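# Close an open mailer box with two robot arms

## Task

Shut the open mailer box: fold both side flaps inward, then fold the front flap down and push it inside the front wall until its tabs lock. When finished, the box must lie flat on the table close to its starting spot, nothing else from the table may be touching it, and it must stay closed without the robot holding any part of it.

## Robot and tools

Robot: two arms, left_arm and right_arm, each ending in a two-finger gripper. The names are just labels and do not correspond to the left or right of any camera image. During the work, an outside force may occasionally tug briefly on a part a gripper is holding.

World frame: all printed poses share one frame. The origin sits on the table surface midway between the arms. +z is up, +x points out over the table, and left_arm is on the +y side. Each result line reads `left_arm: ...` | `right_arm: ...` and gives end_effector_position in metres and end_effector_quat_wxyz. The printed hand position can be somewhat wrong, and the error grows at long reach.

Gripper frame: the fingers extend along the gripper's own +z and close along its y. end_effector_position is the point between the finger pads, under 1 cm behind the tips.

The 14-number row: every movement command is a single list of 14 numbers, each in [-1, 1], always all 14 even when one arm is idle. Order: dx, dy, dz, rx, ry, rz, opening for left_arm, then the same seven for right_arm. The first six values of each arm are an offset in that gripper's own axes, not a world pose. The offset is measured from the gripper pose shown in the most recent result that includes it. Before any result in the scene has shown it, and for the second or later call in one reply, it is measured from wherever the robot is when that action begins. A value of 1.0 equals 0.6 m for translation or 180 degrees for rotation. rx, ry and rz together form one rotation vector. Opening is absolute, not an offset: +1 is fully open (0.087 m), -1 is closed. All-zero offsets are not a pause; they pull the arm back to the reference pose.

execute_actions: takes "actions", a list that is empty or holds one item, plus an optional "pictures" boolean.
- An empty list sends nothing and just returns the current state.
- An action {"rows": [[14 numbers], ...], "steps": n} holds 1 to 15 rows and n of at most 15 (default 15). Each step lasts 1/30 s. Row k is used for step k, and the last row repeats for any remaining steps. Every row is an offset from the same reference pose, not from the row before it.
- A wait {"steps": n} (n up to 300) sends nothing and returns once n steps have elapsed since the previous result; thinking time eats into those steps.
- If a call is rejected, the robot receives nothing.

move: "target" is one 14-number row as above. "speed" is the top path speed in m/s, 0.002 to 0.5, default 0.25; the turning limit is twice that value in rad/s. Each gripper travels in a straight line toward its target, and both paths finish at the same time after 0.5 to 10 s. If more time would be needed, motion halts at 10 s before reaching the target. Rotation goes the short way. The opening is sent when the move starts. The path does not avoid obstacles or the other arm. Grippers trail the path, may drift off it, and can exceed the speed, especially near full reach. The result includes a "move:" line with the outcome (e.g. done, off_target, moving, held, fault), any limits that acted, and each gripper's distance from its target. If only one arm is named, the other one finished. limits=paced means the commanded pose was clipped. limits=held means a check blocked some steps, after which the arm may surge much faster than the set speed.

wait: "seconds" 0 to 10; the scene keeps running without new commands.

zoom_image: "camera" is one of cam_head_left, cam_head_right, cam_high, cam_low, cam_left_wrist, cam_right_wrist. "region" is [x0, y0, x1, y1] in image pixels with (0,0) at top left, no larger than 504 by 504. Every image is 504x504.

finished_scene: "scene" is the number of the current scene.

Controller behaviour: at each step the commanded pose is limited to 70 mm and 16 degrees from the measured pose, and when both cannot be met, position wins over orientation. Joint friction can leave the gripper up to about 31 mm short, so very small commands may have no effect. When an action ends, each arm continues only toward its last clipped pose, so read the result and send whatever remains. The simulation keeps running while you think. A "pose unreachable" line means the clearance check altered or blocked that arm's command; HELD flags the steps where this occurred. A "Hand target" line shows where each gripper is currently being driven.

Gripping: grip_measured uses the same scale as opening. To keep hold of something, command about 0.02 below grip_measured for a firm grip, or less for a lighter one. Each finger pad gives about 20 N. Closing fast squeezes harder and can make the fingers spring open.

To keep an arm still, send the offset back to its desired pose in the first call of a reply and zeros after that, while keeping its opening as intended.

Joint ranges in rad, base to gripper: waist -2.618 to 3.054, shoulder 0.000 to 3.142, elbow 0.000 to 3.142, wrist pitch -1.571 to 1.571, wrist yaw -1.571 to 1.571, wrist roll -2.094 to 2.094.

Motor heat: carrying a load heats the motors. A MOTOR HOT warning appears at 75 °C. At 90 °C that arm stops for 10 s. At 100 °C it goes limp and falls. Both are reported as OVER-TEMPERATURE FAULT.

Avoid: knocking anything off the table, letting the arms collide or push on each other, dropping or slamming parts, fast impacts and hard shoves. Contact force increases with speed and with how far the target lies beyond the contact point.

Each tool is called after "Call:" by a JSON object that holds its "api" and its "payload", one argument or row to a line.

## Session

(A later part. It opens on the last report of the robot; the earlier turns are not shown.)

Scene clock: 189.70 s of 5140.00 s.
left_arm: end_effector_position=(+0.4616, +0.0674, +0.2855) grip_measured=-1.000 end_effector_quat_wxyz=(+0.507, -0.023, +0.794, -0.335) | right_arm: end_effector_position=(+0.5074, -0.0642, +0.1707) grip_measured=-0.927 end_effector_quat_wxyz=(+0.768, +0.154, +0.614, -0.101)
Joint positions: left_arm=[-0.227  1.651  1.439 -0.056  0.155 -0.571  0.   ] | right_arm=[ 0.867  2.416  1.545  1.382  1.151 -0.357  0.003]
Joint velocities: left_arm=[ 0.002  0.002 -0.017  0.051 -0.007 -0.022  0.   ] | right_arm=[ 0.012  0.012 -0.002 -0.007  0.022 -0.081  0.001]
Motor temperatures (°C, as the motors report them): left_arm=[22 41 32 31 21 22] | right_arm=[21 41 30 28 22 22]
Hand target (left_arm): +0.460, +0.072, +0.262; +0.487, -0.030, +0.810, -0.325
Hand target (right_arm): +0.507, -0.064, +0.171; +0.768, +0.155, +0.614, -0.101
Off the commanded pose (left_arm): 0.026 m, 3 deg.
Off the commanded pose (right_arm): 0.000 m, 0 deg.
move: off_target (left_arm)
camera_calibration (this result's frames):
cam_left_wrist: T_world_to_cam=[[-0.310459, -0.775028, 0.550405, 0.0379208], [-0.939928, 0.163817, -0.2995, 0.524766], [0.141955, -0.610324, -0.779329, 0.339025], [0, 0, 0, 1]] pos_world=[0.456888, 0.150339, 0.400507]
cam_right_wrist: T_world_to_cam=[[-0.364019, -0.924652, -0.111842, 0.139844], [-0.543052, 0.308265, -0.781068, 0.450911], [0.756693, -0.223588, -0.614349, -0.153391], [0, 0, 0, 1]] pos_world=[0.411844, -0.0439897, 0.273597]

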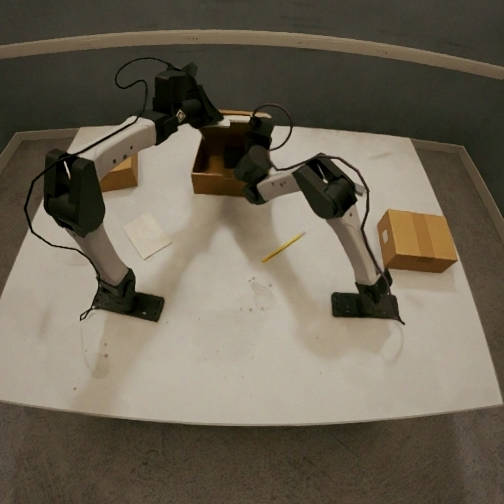

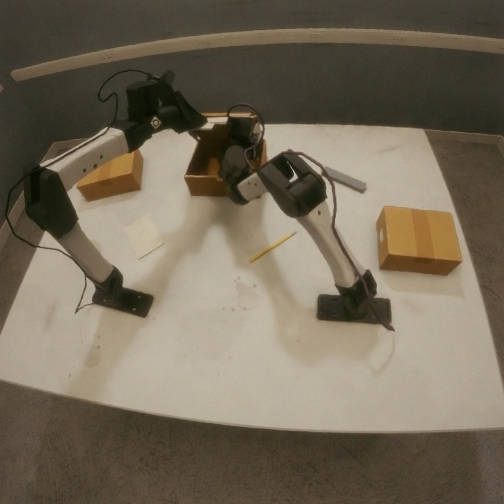

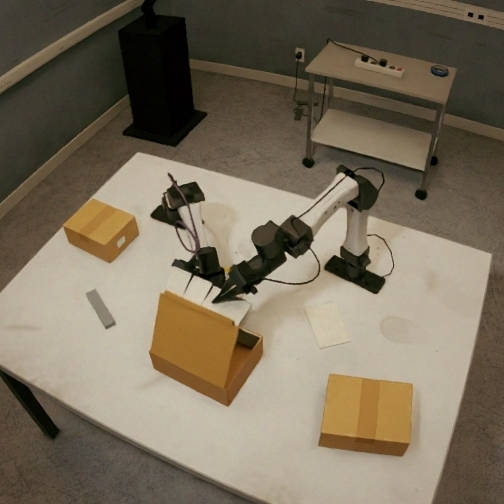

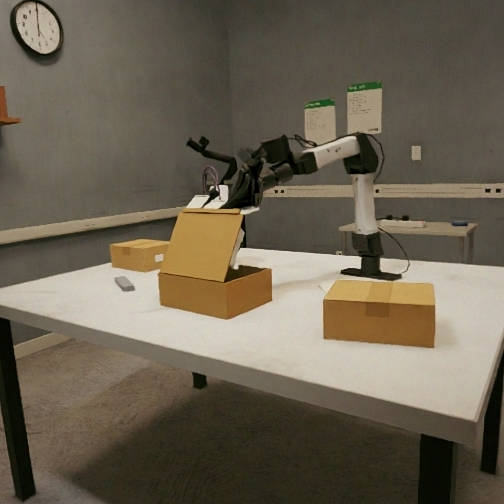

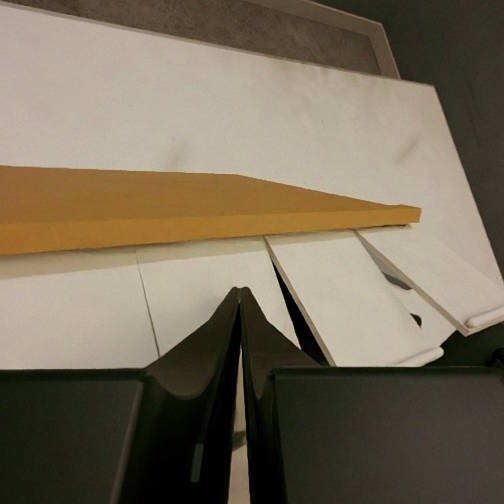

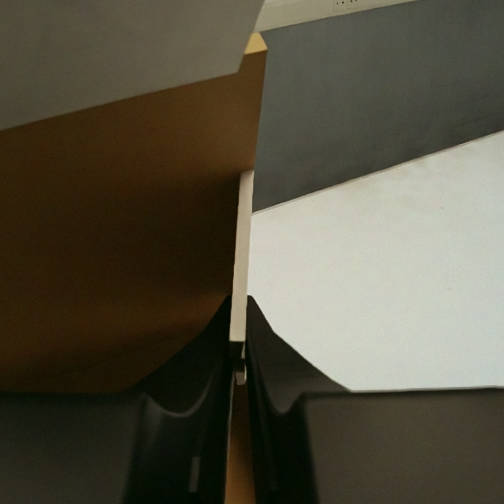

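Call:
{"api": "move", "payload": {
  "target": [0.085,0.083,0.068,0,0,0,-1, 0,0,0,0,0,0,-0.95],
  "speed": 0.04
}}

Call:
{"api": "wait", "payload": {
  "seconds": 6
}}

Scene clock: 193.83 s of 5140.00 s.
left_arm: end_effector_position=(+0.4801, +0.0591, +0.2804) grip_measured=-1.000 end_effector_quat_wxyz=(+0.566, -0.006, +0.736, -0.371) | right_arm: end_effector_position=(+0.5093, -0.0645, +0.1720) grip_measured=-0.927 end_effector_quat_wxyz=(+0.770, +0.152, +0.612, -0.098)
Joint positions: left_arm=[-0.218  1.691  1.293  0.313  0.186 -0.572  0.   ] | right_arm=[ 0.863  2.416  1.545  1.384  1.138 -0.357  0.003]
Joint velocities: left_arm=[-0.007 -0.007  0.007 -0.007  0.037  0.022  0.   ] | right_arm=[-0.027  0.012 -0.007 -0.051 -0.022  0.037  0.   ]
Motor temperatures (°C, as the motors report them): left_arm=[22 40 32 31 21 22] | right_arm=[21 42 30 28 22 22]
Hand target (left_arm): +0.480, +0.067, +0.209; +0.507, -0.022, +0.793, -0.336
Hand target (right_arm): +0.507, -0.064, +0.171; +0.768, +0.154, +0.614, -0.101
Off the commanded pose (left_arm): 0.074 m, 11 deg.
Off the commanded pose (right_arm): 0.002 m, 1 deg.
move: off_target (left_arm)
camera_calibration (this result's frames):
cam_left_wrist: T_world_to_cam=[[-0.417785, -0.725581, 0.546798, 0.0896375], [-0.873195, 0.154422, -0.46226, 0.556208], [0.250969, -0.670587, -0.698089, 0.255813], [0, 0, 0, 1]] pos_world=[0.458926, 0.150693, 0.386679]
cam_right_wrist: T_world_to_cam=[[-0.356653, -0.927501, -0.111986, 0.136555], [-0.540277, 0.30256, -0.785212, 0.45202], [0.762167, -0.219545, -0.609016, -0.157493], [0, 0, 0, 1]] pos_world=[0.412955, -0.0446852, 0.274307]

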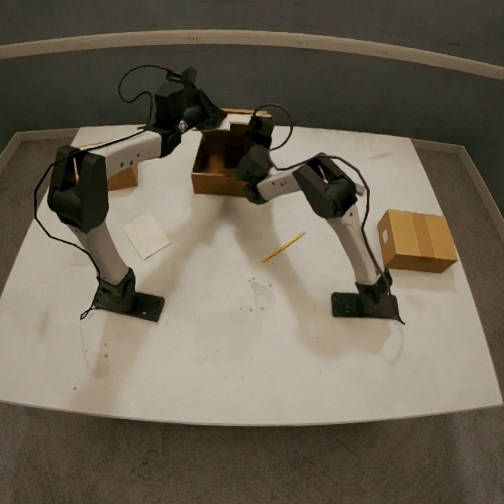

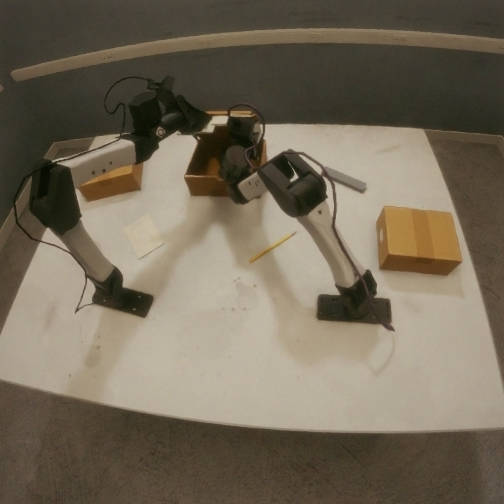

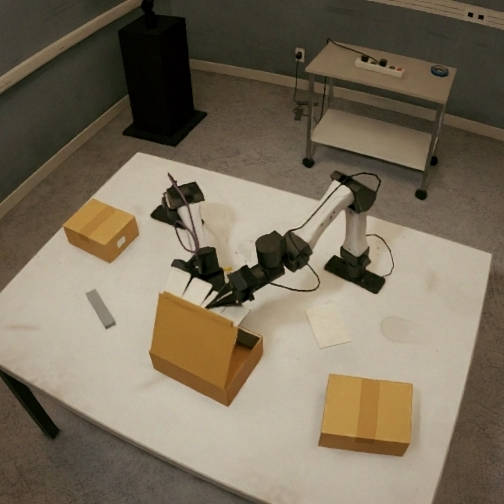

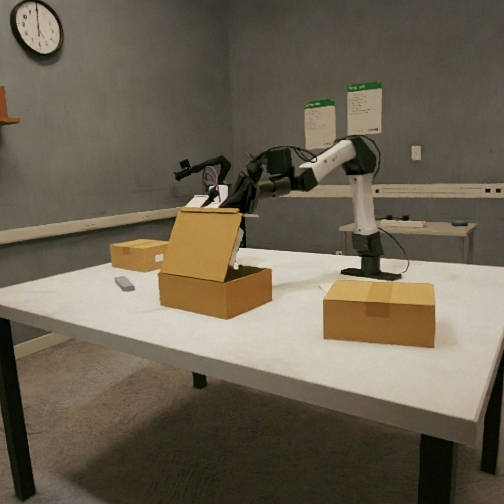

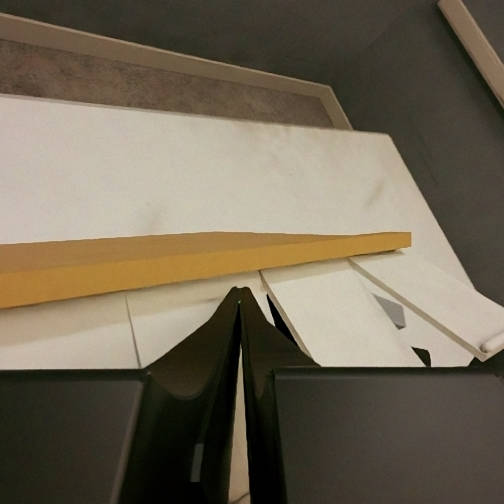

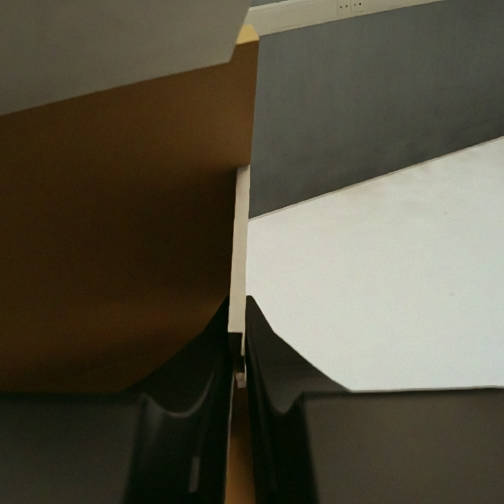

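Scene clock: 199.83 s of 5140.00 s.
left_arm: end_effector_position=(+0.4804, +0.0590, +0.2804) grip_measured=-1.000 end_effector_quat_wxyz=(+0.566, -0.006, +0.736, -0.371) | right_arm: end_effector_position=(+0.5093, -0.0645, +0.1720) grip_measured=-0.927 end_effector_quat_wxyz=(+0.770, +0.152, +0.612, -0.098)
Joint positions: left_arm=[-0.218  1.692  1.293  0.315  0.186 -0.572  0.   ] | right_arm=[ 0.863  2.416  1.545  1.384  1.138 -0.357  0.003]
Joint velocities: left_arm=[-0.002  0.002 -0.002 -0.037 -0.022  0.066  0.   ] | right_arm=[ 0.012 -0.012 -0.012 -0.081 -0.007  0.022  0.001]
Motor temperatures (°C, as the motors report them): left_arm=[22 39 31 31 21 22] | right_arm=[21 42 30 28 22 22]
Hand target (left_arm): +0.480, +0.067, +0.209; +0.507, -0.023, +0.794, -0.335
Hand target (right_arm): +0.507, -0.064, +0.171; +0.768, +0.154, +0.614, -0.101
Off the commanded pose (left_arm): 0.074 m, 11 deg.
Off the commanded pose (right_arm): 0.002 m, 1 deg.
Steps of this call (steps 1 to 90: nothing new was sent; then 3.00 s passed at rest). Readings (end_effector_position):
1: left_arm (+0.4802, +0.0591, +0.2804) | right_arm (+0.5093, -0.0645, +0.1720)
2: left_arm (+0.4803, +0.0591, +0.2803) | right_arm (+0.5093, -0.0645, +0.1720)
4: left_arm (+0.4804, +0.0590, +0.2803) | right_arm (+0.5093, -0.0645, +0.1720)
8: left_arm (+0.4804, +0.0590, +0.2804) | right_arm (+0.5093, -0.0645, +0.1720)
90: the state above
camera_calibration (this result's frames):
cam_left_wrist: T_world_to_cam=[[-0.418365, -0.725345, 0.546667, 0.0900016], [-0.872705, 0.154223, -0.463252, 0.556515], [0.251709, -0.670887, -0.697534, 0.255132], [0, 0, 0, 1]] pos_world=[0.459108, 0.150619, 0.386569]
cam_right_wrist: T_world_to_cam=[[-0.356653, -0.927501, -0.111986, 0.136555], [-0.540277, 0.30256, -0.785212, 0.45202], [0.762167, -0.219545, -0.609016, -0.157493], [0, 0, 0, 1]] pos_world=[0.412955, -0.0446852, 0.274307]

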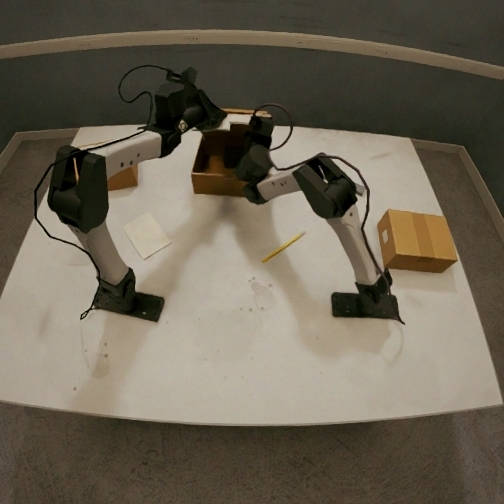

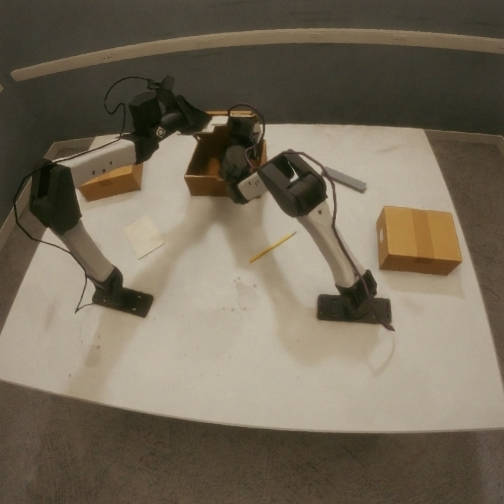

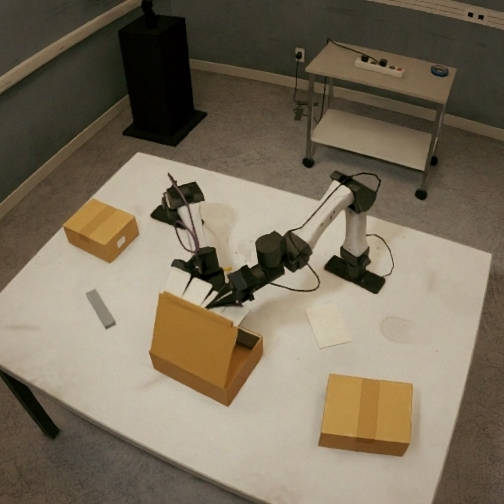

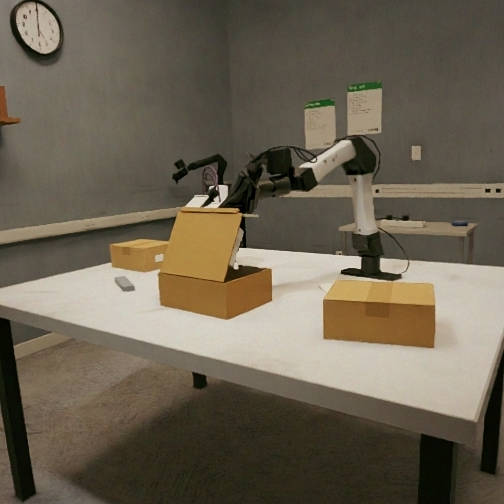

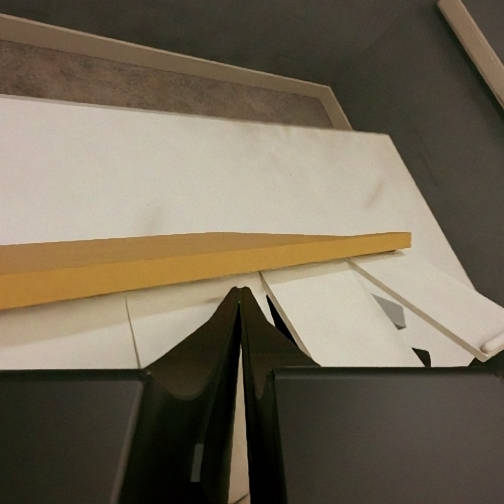

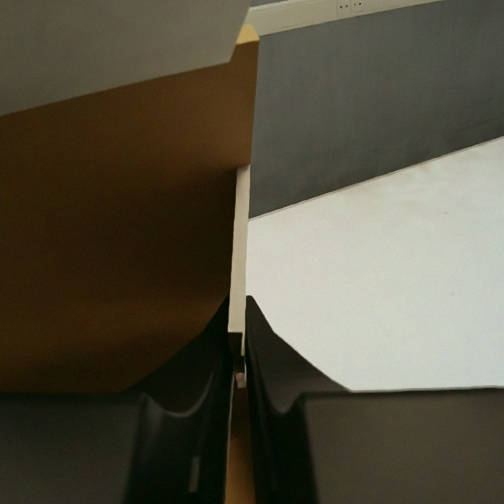

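Call:
{"api": "move", "payload": {
  "target": [-0.1,-0.07,-0.12,0,0,0,-1, 0,0,0,0,0,0,0.3],
  "speed": 0.1
}}

Call:
{"api": "move", "payload": {
  "target": [0,0,0,0,0,0,-1, 0.03,0,-0.2,0,0,0,0.3],
  "speed": 0.08
}}

Scene clock: 204.50 s of 5140.00 s.
left_arm: end_effector_position=(+0.4244, +0.0893, +0.3613) grip_measured=-1.000 end_effector_quat_wxyz=(+0.572, -0.004, +0.730, -0.375) | right_arm: end_effector_position=(+0.5093, -0.0645, +0.1720) grip_measured=+0.300 end_effector_quat_wxyz=(+0.770, +0.152, +0.612, -0.098)
Joint positions: left_arm=[-0.193  1.447  1.353  0.028  0.215 -0.572  0.   ] | right_arm=[ 0.863  2.416  1.545  1.384  1.138 -0.357  0.057]
Joint velocities: left_arm=[-0.017 -0.002  0.007 -0.051 -0.022 -0.037  0.   ] | right_arm=[-0.007  0.002  0.002  0.037  0.022 -0.037 -0.   ]
Motor temperatures (°C, as the motors report them): left_arm=[22 38 31 31 21 22] | right_arm=[21 42 30 28 22 22]
Hand target (left_arm): +0.424, +0.093, +0.360; +0.567, -0.005, +0.736, -0.371
Hand target (right_arm): +0.509, -0.064, +0.172; +0.770, +0.152, +0.612, -0.098
Off the commanded pose (left_arm): 0.004 m, 1 deg.
Off the commanded pose (right_arm): 0.000 m, 0 deg.
After step 90, 0.03 s passed at rest.
move: done
camera_calibration (this result's frames):
cam_left_wrist: T_world_to_cam=[[-0.429754, -0.719093, 0.546092, 0.0488035], [-0.86464, 0.153445, -0.478385, 0.542508], [0.260208, -0.677761, -0.687701, 0.339459], [0, 0, 0, 1]] pos_world=[0.401718, 0.181922, 0.466323]
cam_right_wrist: T_world_to_cam=[[-0.356653, -0.927501, -0.111986, 0.136555], [-0.540277, 0.30256, -0.785212, 0.45202], [0.762167, -0.219545, -0.609016, -0.157493], [0, 0, 0, 1]] pos_world=[0.412955, -0.0446852, 0.274307]

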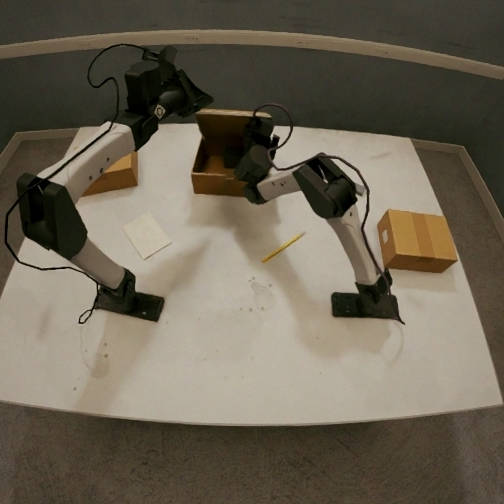

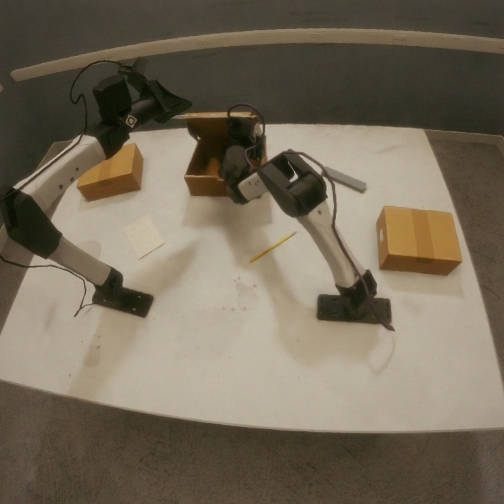

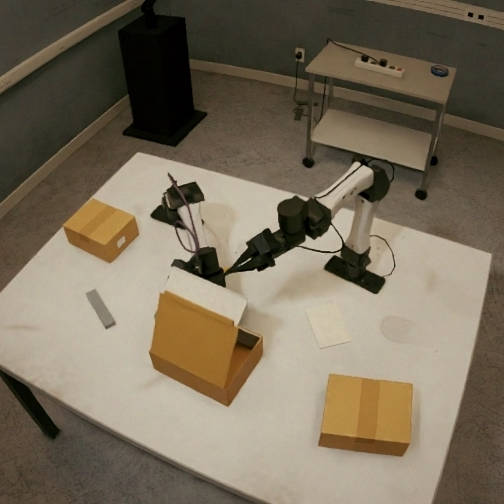

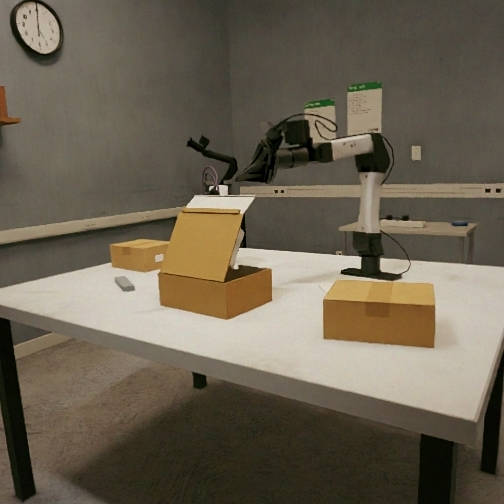

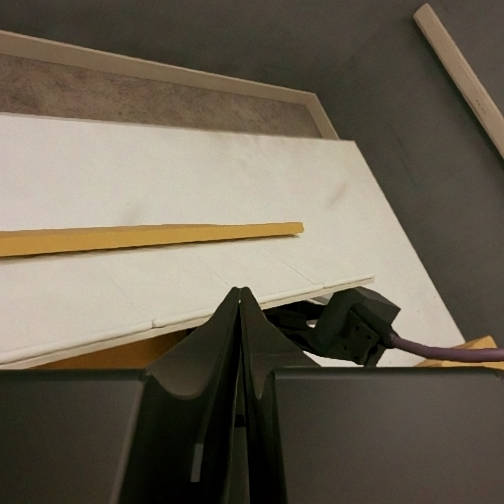

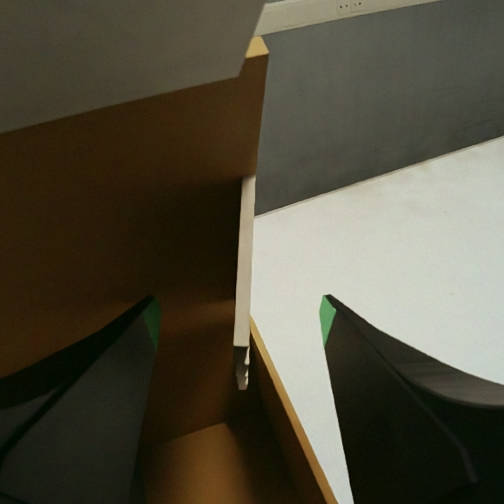

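Scene clock: 206.37 s of 5140.00 s.
left_arm: end_effector_position=(+0.4244, +0.0893, +0.3613) grip_measured=-1.000 end_effector_quat_wxyz=(+0.572, -0.004, +0.730, -0.375) | right_arm: end_effector_position=(+0.4086, -0.0176, +0.1203) grip_measured=+0.300 end_effector_quat_wxyz=(+0.739, +0.128, +0.654, -0.096)
Joint positions: left_arm=[-0.193  1.447  1.353  0.028  0.215 -0.572  0.   ] | right_arm=[ 1.087  2.416  1.369  1.546  1.336 -0.423  0.057]
Joint velocities: left_arm=[ 0.012 -0.012  0.002 -0.007  0.022  0.022  0.   ] | right_arm=[-0.017 -0.007 -0.007  0.007  0.051 -0.022  0.   ]
Motor temperatures (°C, as the motors report them): left_arm=[22 38 32 31 21 22] | right_arm=[21 42 30 28 22 22]
Hand target (left_arm): +0.424, +0.089, +0.361; +0.572, -0.004, +0.730, -0.375
Hand target (right_arm): +0.405, -0.021, +0.130; +0.741, +0.144, +0.650, -0.083
Off the commanded pose (left_arm): 0.000 m, 0 deg.
Off the commanded pose (right_arm): 0.011 m, 7 deg.
joint sent to its limit (right arm) — the command would take joint 4 (wrist pitch) past its upper limit, so that joint was sent only as far as its limit.
move: off_target (right_arm)
camera_calibration (this result's frames):
cam_left_wrist: T_world_to_cam=[[-0.429754, -0.719093, 0.546092, 0.0488035], [-0.86464, 0.153445, -0.478385, 0.542508], [0.260208, -0.677761, -0.687701, 0.339459], [0, 0, 0, 1]] pos_world=[0.401718, 0.181922, 0.466323]
cam_right_wrist: T_world_to_cam=[[-0.328105, -0.942726, -0.0601279, 0.120119], [-0.633273, 0.266741, -0.726509, 0.373069], [0.700937, -0.200294, -0.684522, -0.0675545], [0, 0, 0, 1]] pos_world=[0.323017, 0.000195548, 0.232018]

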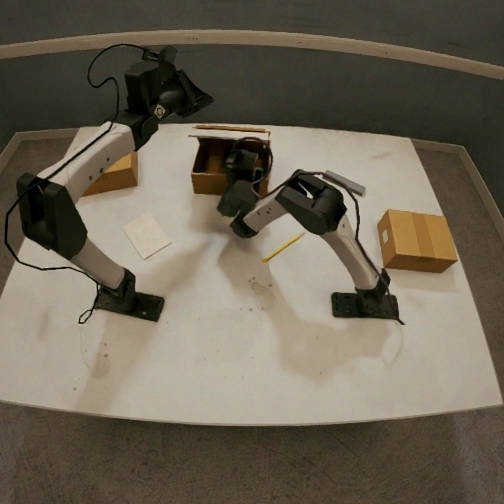

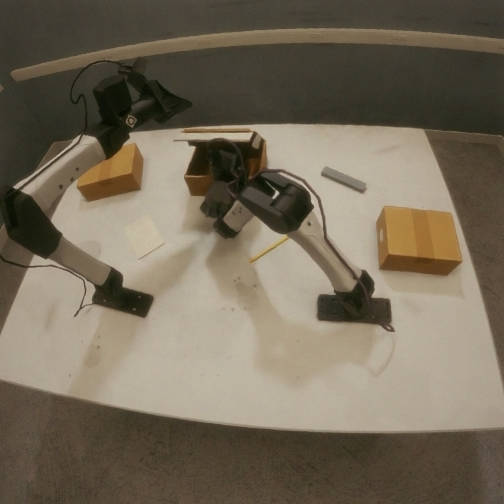

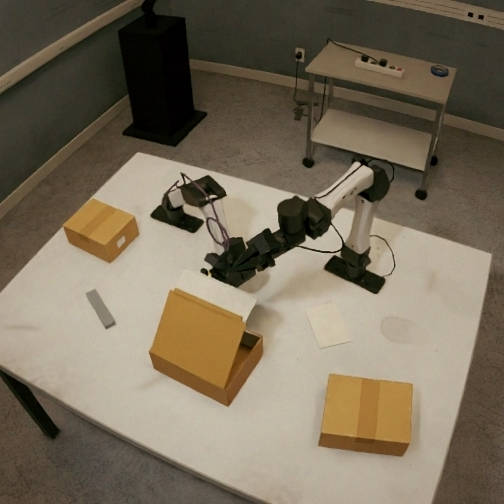

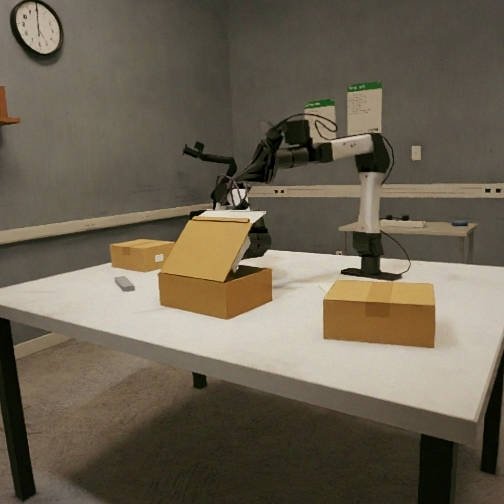

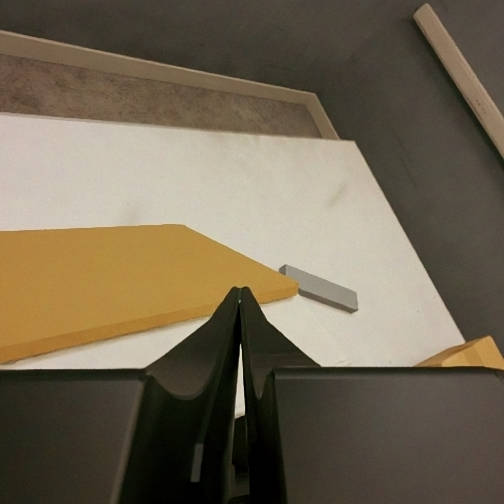

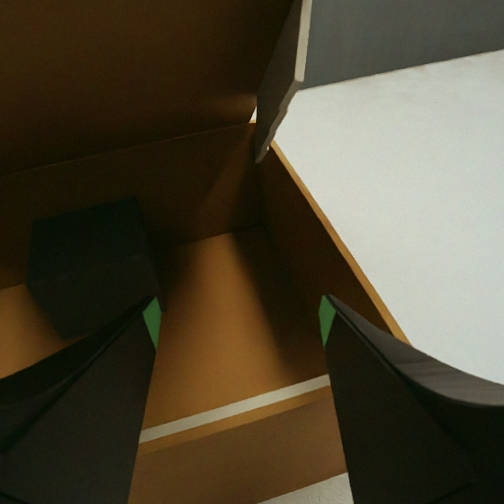

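Call:
{"api": "move", "payload": {
  "target": [0.089,0.313,-0.028,0.057,0.353,-0.501,0.2, -0.02,0,-0.2,0,0,0,1],
  "speed": 0.15
}}

Call:
{"api": "move", "payload": {
  "target": [0,0,0,0,0,0,0.2, -0.3,0.02,0.035,-0.091,0.286,-0.054,1],
  "speed": 0.15
}}

Scene clock: 222.97 s of 5140.00 s.
left_arm: end_effector_position=(+0.4661, +0.2057, +0.2187) grip_measured=+0.200 end_effector_quat_wxyz=(+0.202, +0.299, -0.638, +0.680) | right_arm: end_effector_position=(+0.2993, +0.0228, +0.1104) grip_measured=+1.000 end_effector_quat_wxyz=(+0.705, +0.108, +0.696, -0.079)
Joint positions: left_arm=[ 0.318  2.398  2.042 -1.077  1.579 -0.865  0.052] | right_arm=[ 1.337  2.35   1.287  1.548  1.556 -0.443  0.087]
Joint velocities: left_arm=[-0.022  0.007  0.007  0.095  0.022  0.007  0.   ] | right_arm=[-0.027  0.007  0.002  0.037 -0.095  0.037  0.   ]
Motor temperatures (°C, as the motors report them): left_arm=[22 37 33 31 21 22] | right_arm=[21 44 29 28 22 22]
Hand target (left_arm): +0.468, +0.210, +0.210; -0.216, -0.317, +0.628, -0.677
Hand target (right_arm): +0.295, +0.020, +0.119; +0.705, +0.115, +0.696, -0.072
Off the commanded pose (left_arm): 0.008 m, 9 deg.
Off the commanded pose (right_arm): 0.010 m, 7 deg.
joint sent to its limit (left arm) — the command would take joint 5 (wrist yaw) past its upper limit, so that joint was sent only as far as its limit.
After step 90, 6.73 s passed at rest.
move: off_target (left_arm, right_arm)
camera_calibration (this result's frames):
cam_left_wrist: T_world_to_cam=[[0.650519, 0.10791, 0.751785, -0.490345], [-0.586799, 0.699837, 0.407303, 0.0569688], [-0.482175, -0.706105, 0.518579, 0.397535], [0, 0, 0, 1]] pos_world=[0.544089, 0.293746, 0.139277]
cam_right_wrist: T_world_to_cam=[[-0.281096, -0.959018, -0.0356396, 0.105393], [-0.720632, 0.235457, -0.652112, 0.304559], [0.633778, -0.157623, -0.757285, 0.037599], [0, 0, 0, 1]] pos_world=[0.225272, 0.03529, 0.230836]

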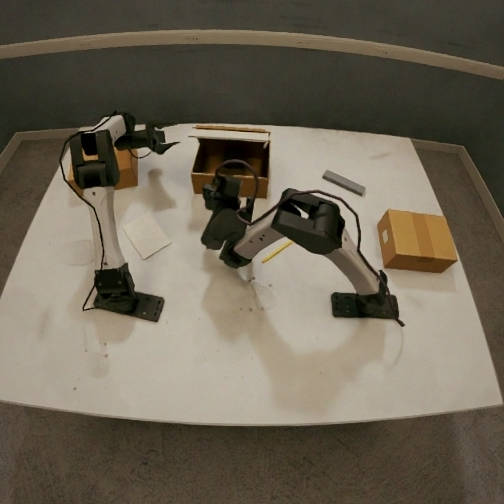

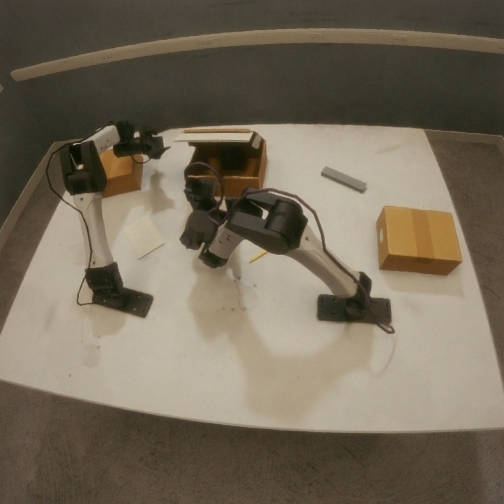

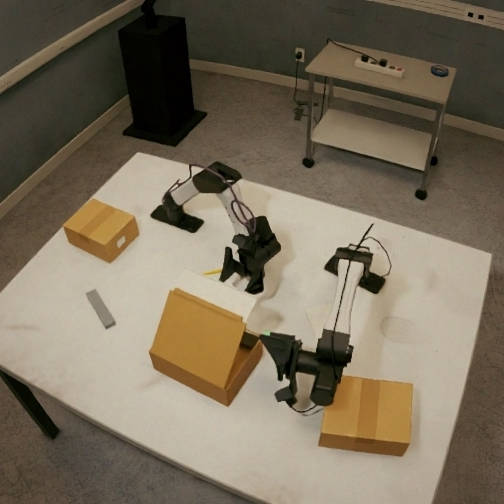

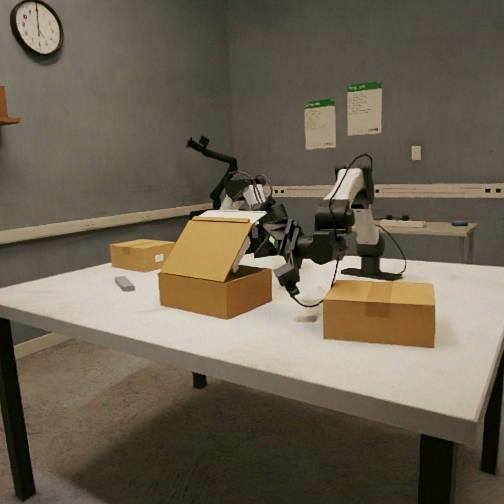

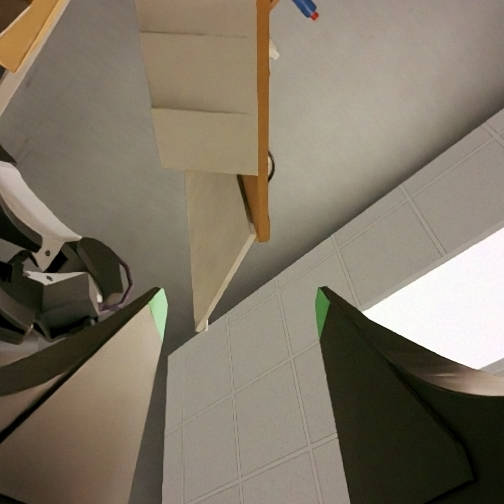

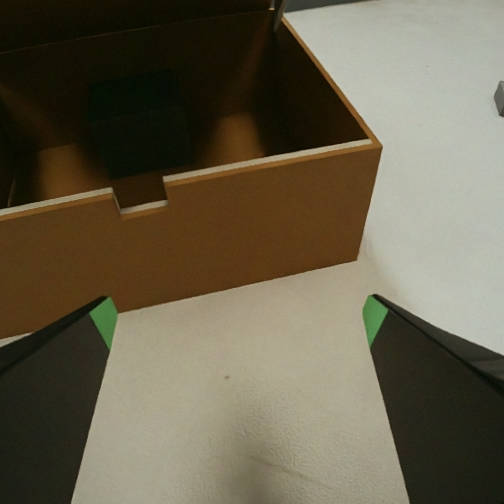

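Scene clock: 227.57 s of 5140.00 s.
left_arm: end_effector_position=(+0.4661, +0.2057, +0.2187) grip_measured=+0.200 end_effector_quat_wxyz=(+0.202, +0.299, -0.638, +0.680) | right_arm: end_effector_position=(+0.3170, +0.0231, +0.2715) grip_measured=+1.000 end_effector_quat_wxyz=(+0.682, +0.018, +0.705, -0.196)
Joint positions: left_arm=[ 0.318  2.398  2.042 -1.077  1.579 -0.865  0.052] | right_arm=[ 1.3    2.141  1.635  1.1    1.559 -0.846  0.087]
Joint velocities: left_arm=[ 0.022 -0.012  0.012  0.007 -0.051 -0.037  0.   ] | right_arm=[ 0.002  0.012 -0.002 -0.051 -0.037  0.007  0.   ]
Motor temperatures (°C, as the motors report them): left_arm=[22 40 33 31 21 22] | right_arm=[21 45 29 28 22 22]
Hand target (left_arm): +0.466, +0.206, +0.219; -0.202, -0.299, +0.638, -0.680
Hand target (right_arm): +0.319, +0.018, +0.290; +0.683, +0.032, +0.705, -0.190
Off the commanded pose (left_arm): 0.000 m, 0 deg.
Off the commanded pose (right_arm): 0.020 m, 55 deg; orientation clipped at the last step of the last action.
joint sent to its limit (right arm) — the command would take joint 5 (wrist yaw) past its upper limit, so that joint was sent only as far as its limit.
move: off_target (right_arm); limits=paced
camera_calibration (this result's frames):
cam_left_wrist: T_world_to_cam=[[0.650519, 0.10791, 0.751785, -0.490345], [-0.586799, 0.699837, 0.407303, 0.0569688], [-0.482175, -0.706105, 0.518579, 0.397535], [0, 0, 0, 1]] pos_world=[0.544089, 0.293746, 0.139277]
cam_right_wrist: T_world_to_cam=[[-0.31185, -0.91492, 0.256264, 0.0458863], [-0.767958, 0.083903, -0.634981, 0.436146], [0.559455, -0.394819, -0.728785, 0.169706], [0, 0, 0, 1]] pos_world=[0.254309, 0.0723915, 0.388865]

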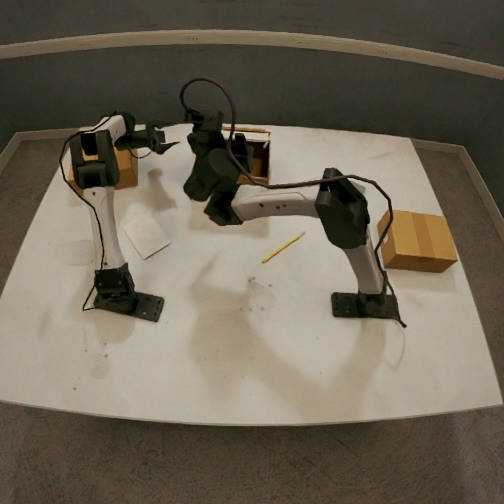

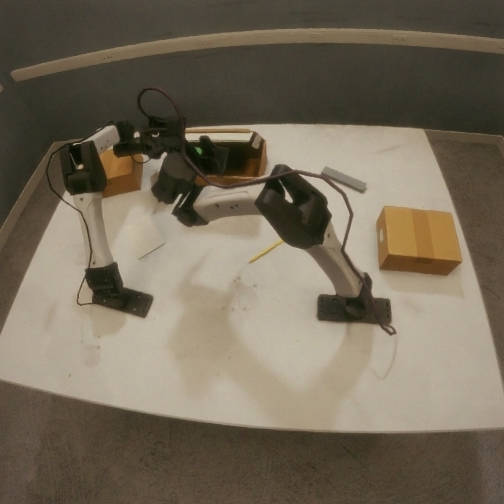

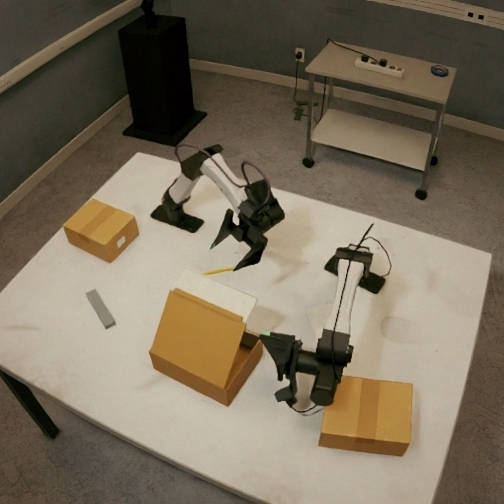

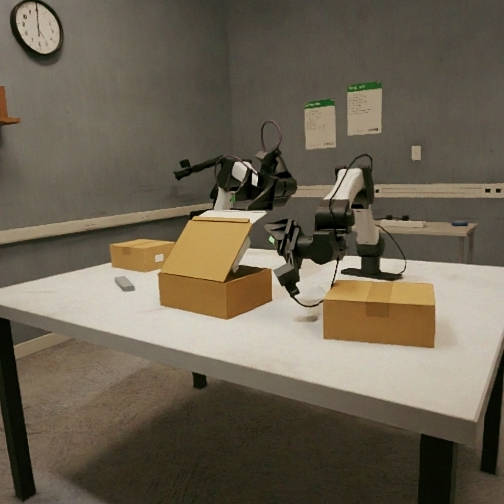

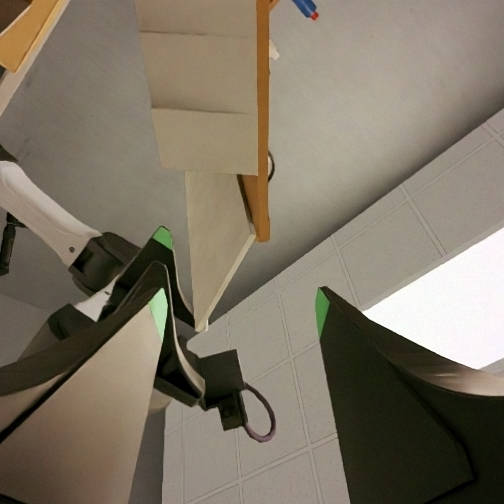

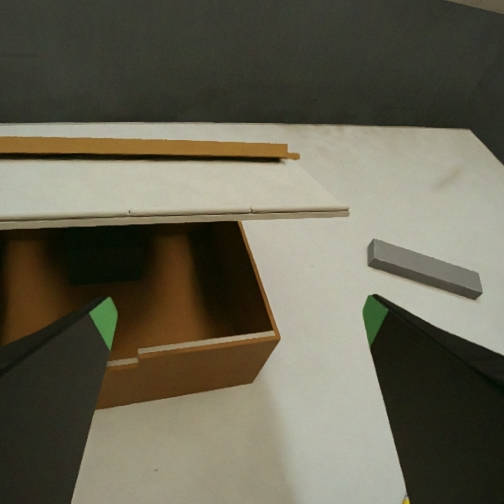

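Call:
{"api": "move", "payload": {
  "target": [-0.02,-0.01,0.1,0,0,0,0.2, 0,0,0,-0.28,0,0,1],
  "speed": 0.06
}}

Scene clock: 237.57 s of 5140.00 s.
left_arm: end_effector_position=(+0.4875, +0.1545, +0.2211) grip_measured=+0.200 end_effector_quat_wxyz=(-0.222, -0.276, +0.666, -0.657) | right_arm: end_effector_position=(+0.3164, +0.0302, +0.2664) grip_measured=+1.000 end_effector_quat_wxyz=(+0.627, -0.269, +0.720, +0.127)
Joint positions: left_arm=[ 0.208  2.39   2.018 -0.575  1.523 -1.343  0.052] | right_arm=[ 1.121  1.589  1.255  0.124  0.508 -0.054  0.087]
Joint velocities: left_arm=[ 0.007 -0.076 -0.134  0.256 -0.051 -0.125  0.001] | right_arm=[-0.022 -0.012 -0.007 -0.051 -0.022  0.066  0.   ]
Motor temperatures (°C, as the motors report them): left_arm=[22 43 33 30 21 22] | right_arm=[21 44 30 28 22 22]
Hand target (left_arm): +0.487, +0.149, +0.215; -0.224, -0.280, +0.668, -0.652
Hand target (right_arm): +0.315, +0.023, +0.268; +0.626, -0.274, +0.719, +0.125
Off the commanded pose (left_arm): 0.008 m, 5 deg.
Off the commanded pose (right_arm): 0.009 m, 1 deg.
move: off_target (left_arm)
camera_calibration (this result's frames):
cam_left_wrist: T_world_to_cam=[[0.652806, 0.0188704, 0.75729, -0.489186], [-0.530125, 0.725486, 0.438905, 0.0658063], [-0.541121, -0.687979, 0.483605, 0.404056], [0, 0, 0, 1]] pos_world=[0.572872, 0.239471, 0.14617]
cam_right_wrist: T_world_to_cam=[[0.530494, -0.831817, 0.163272, -0.190793], [-0.686558, -0.534584, -0.492806, 0.386882], [0.497207, 0.149334, -0.854684, 0.205867], [0, 0, 0, 1]] pos_world=[0.264473, 0.0173735, 0.39776]

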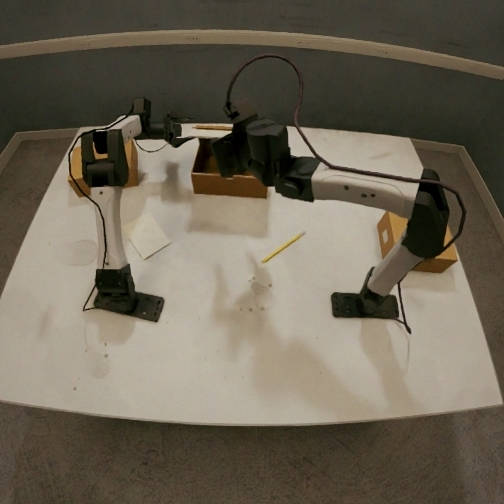

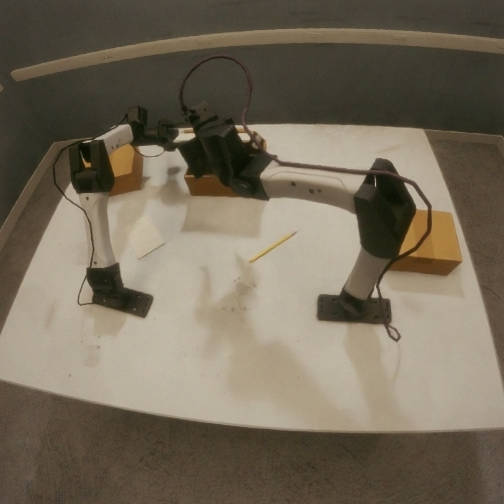

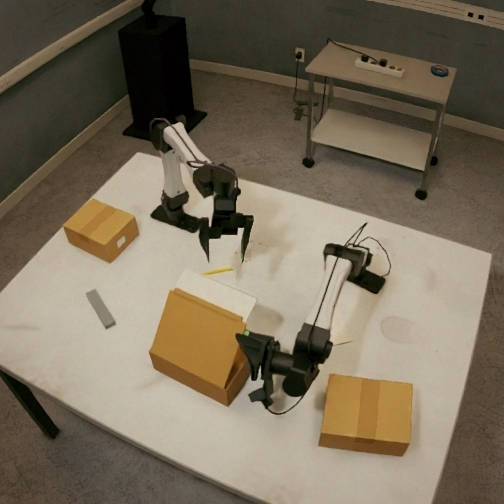

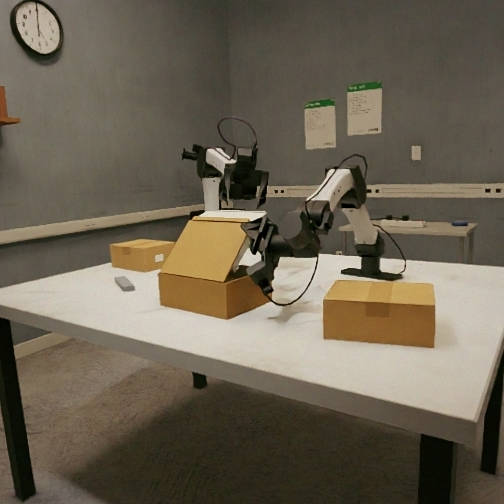

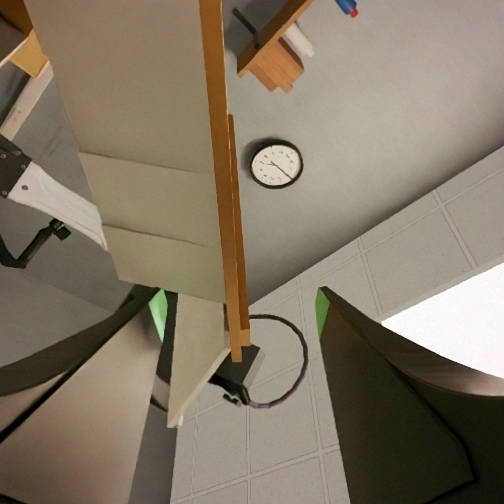

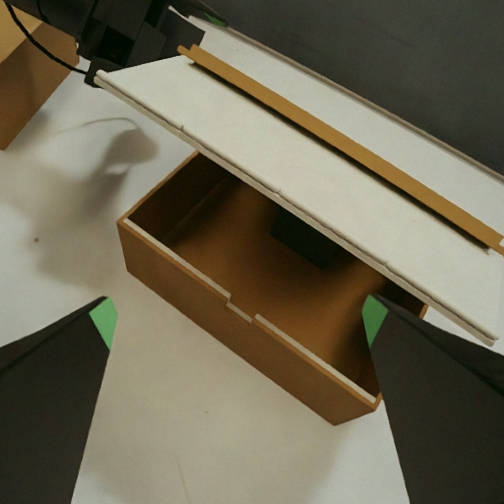

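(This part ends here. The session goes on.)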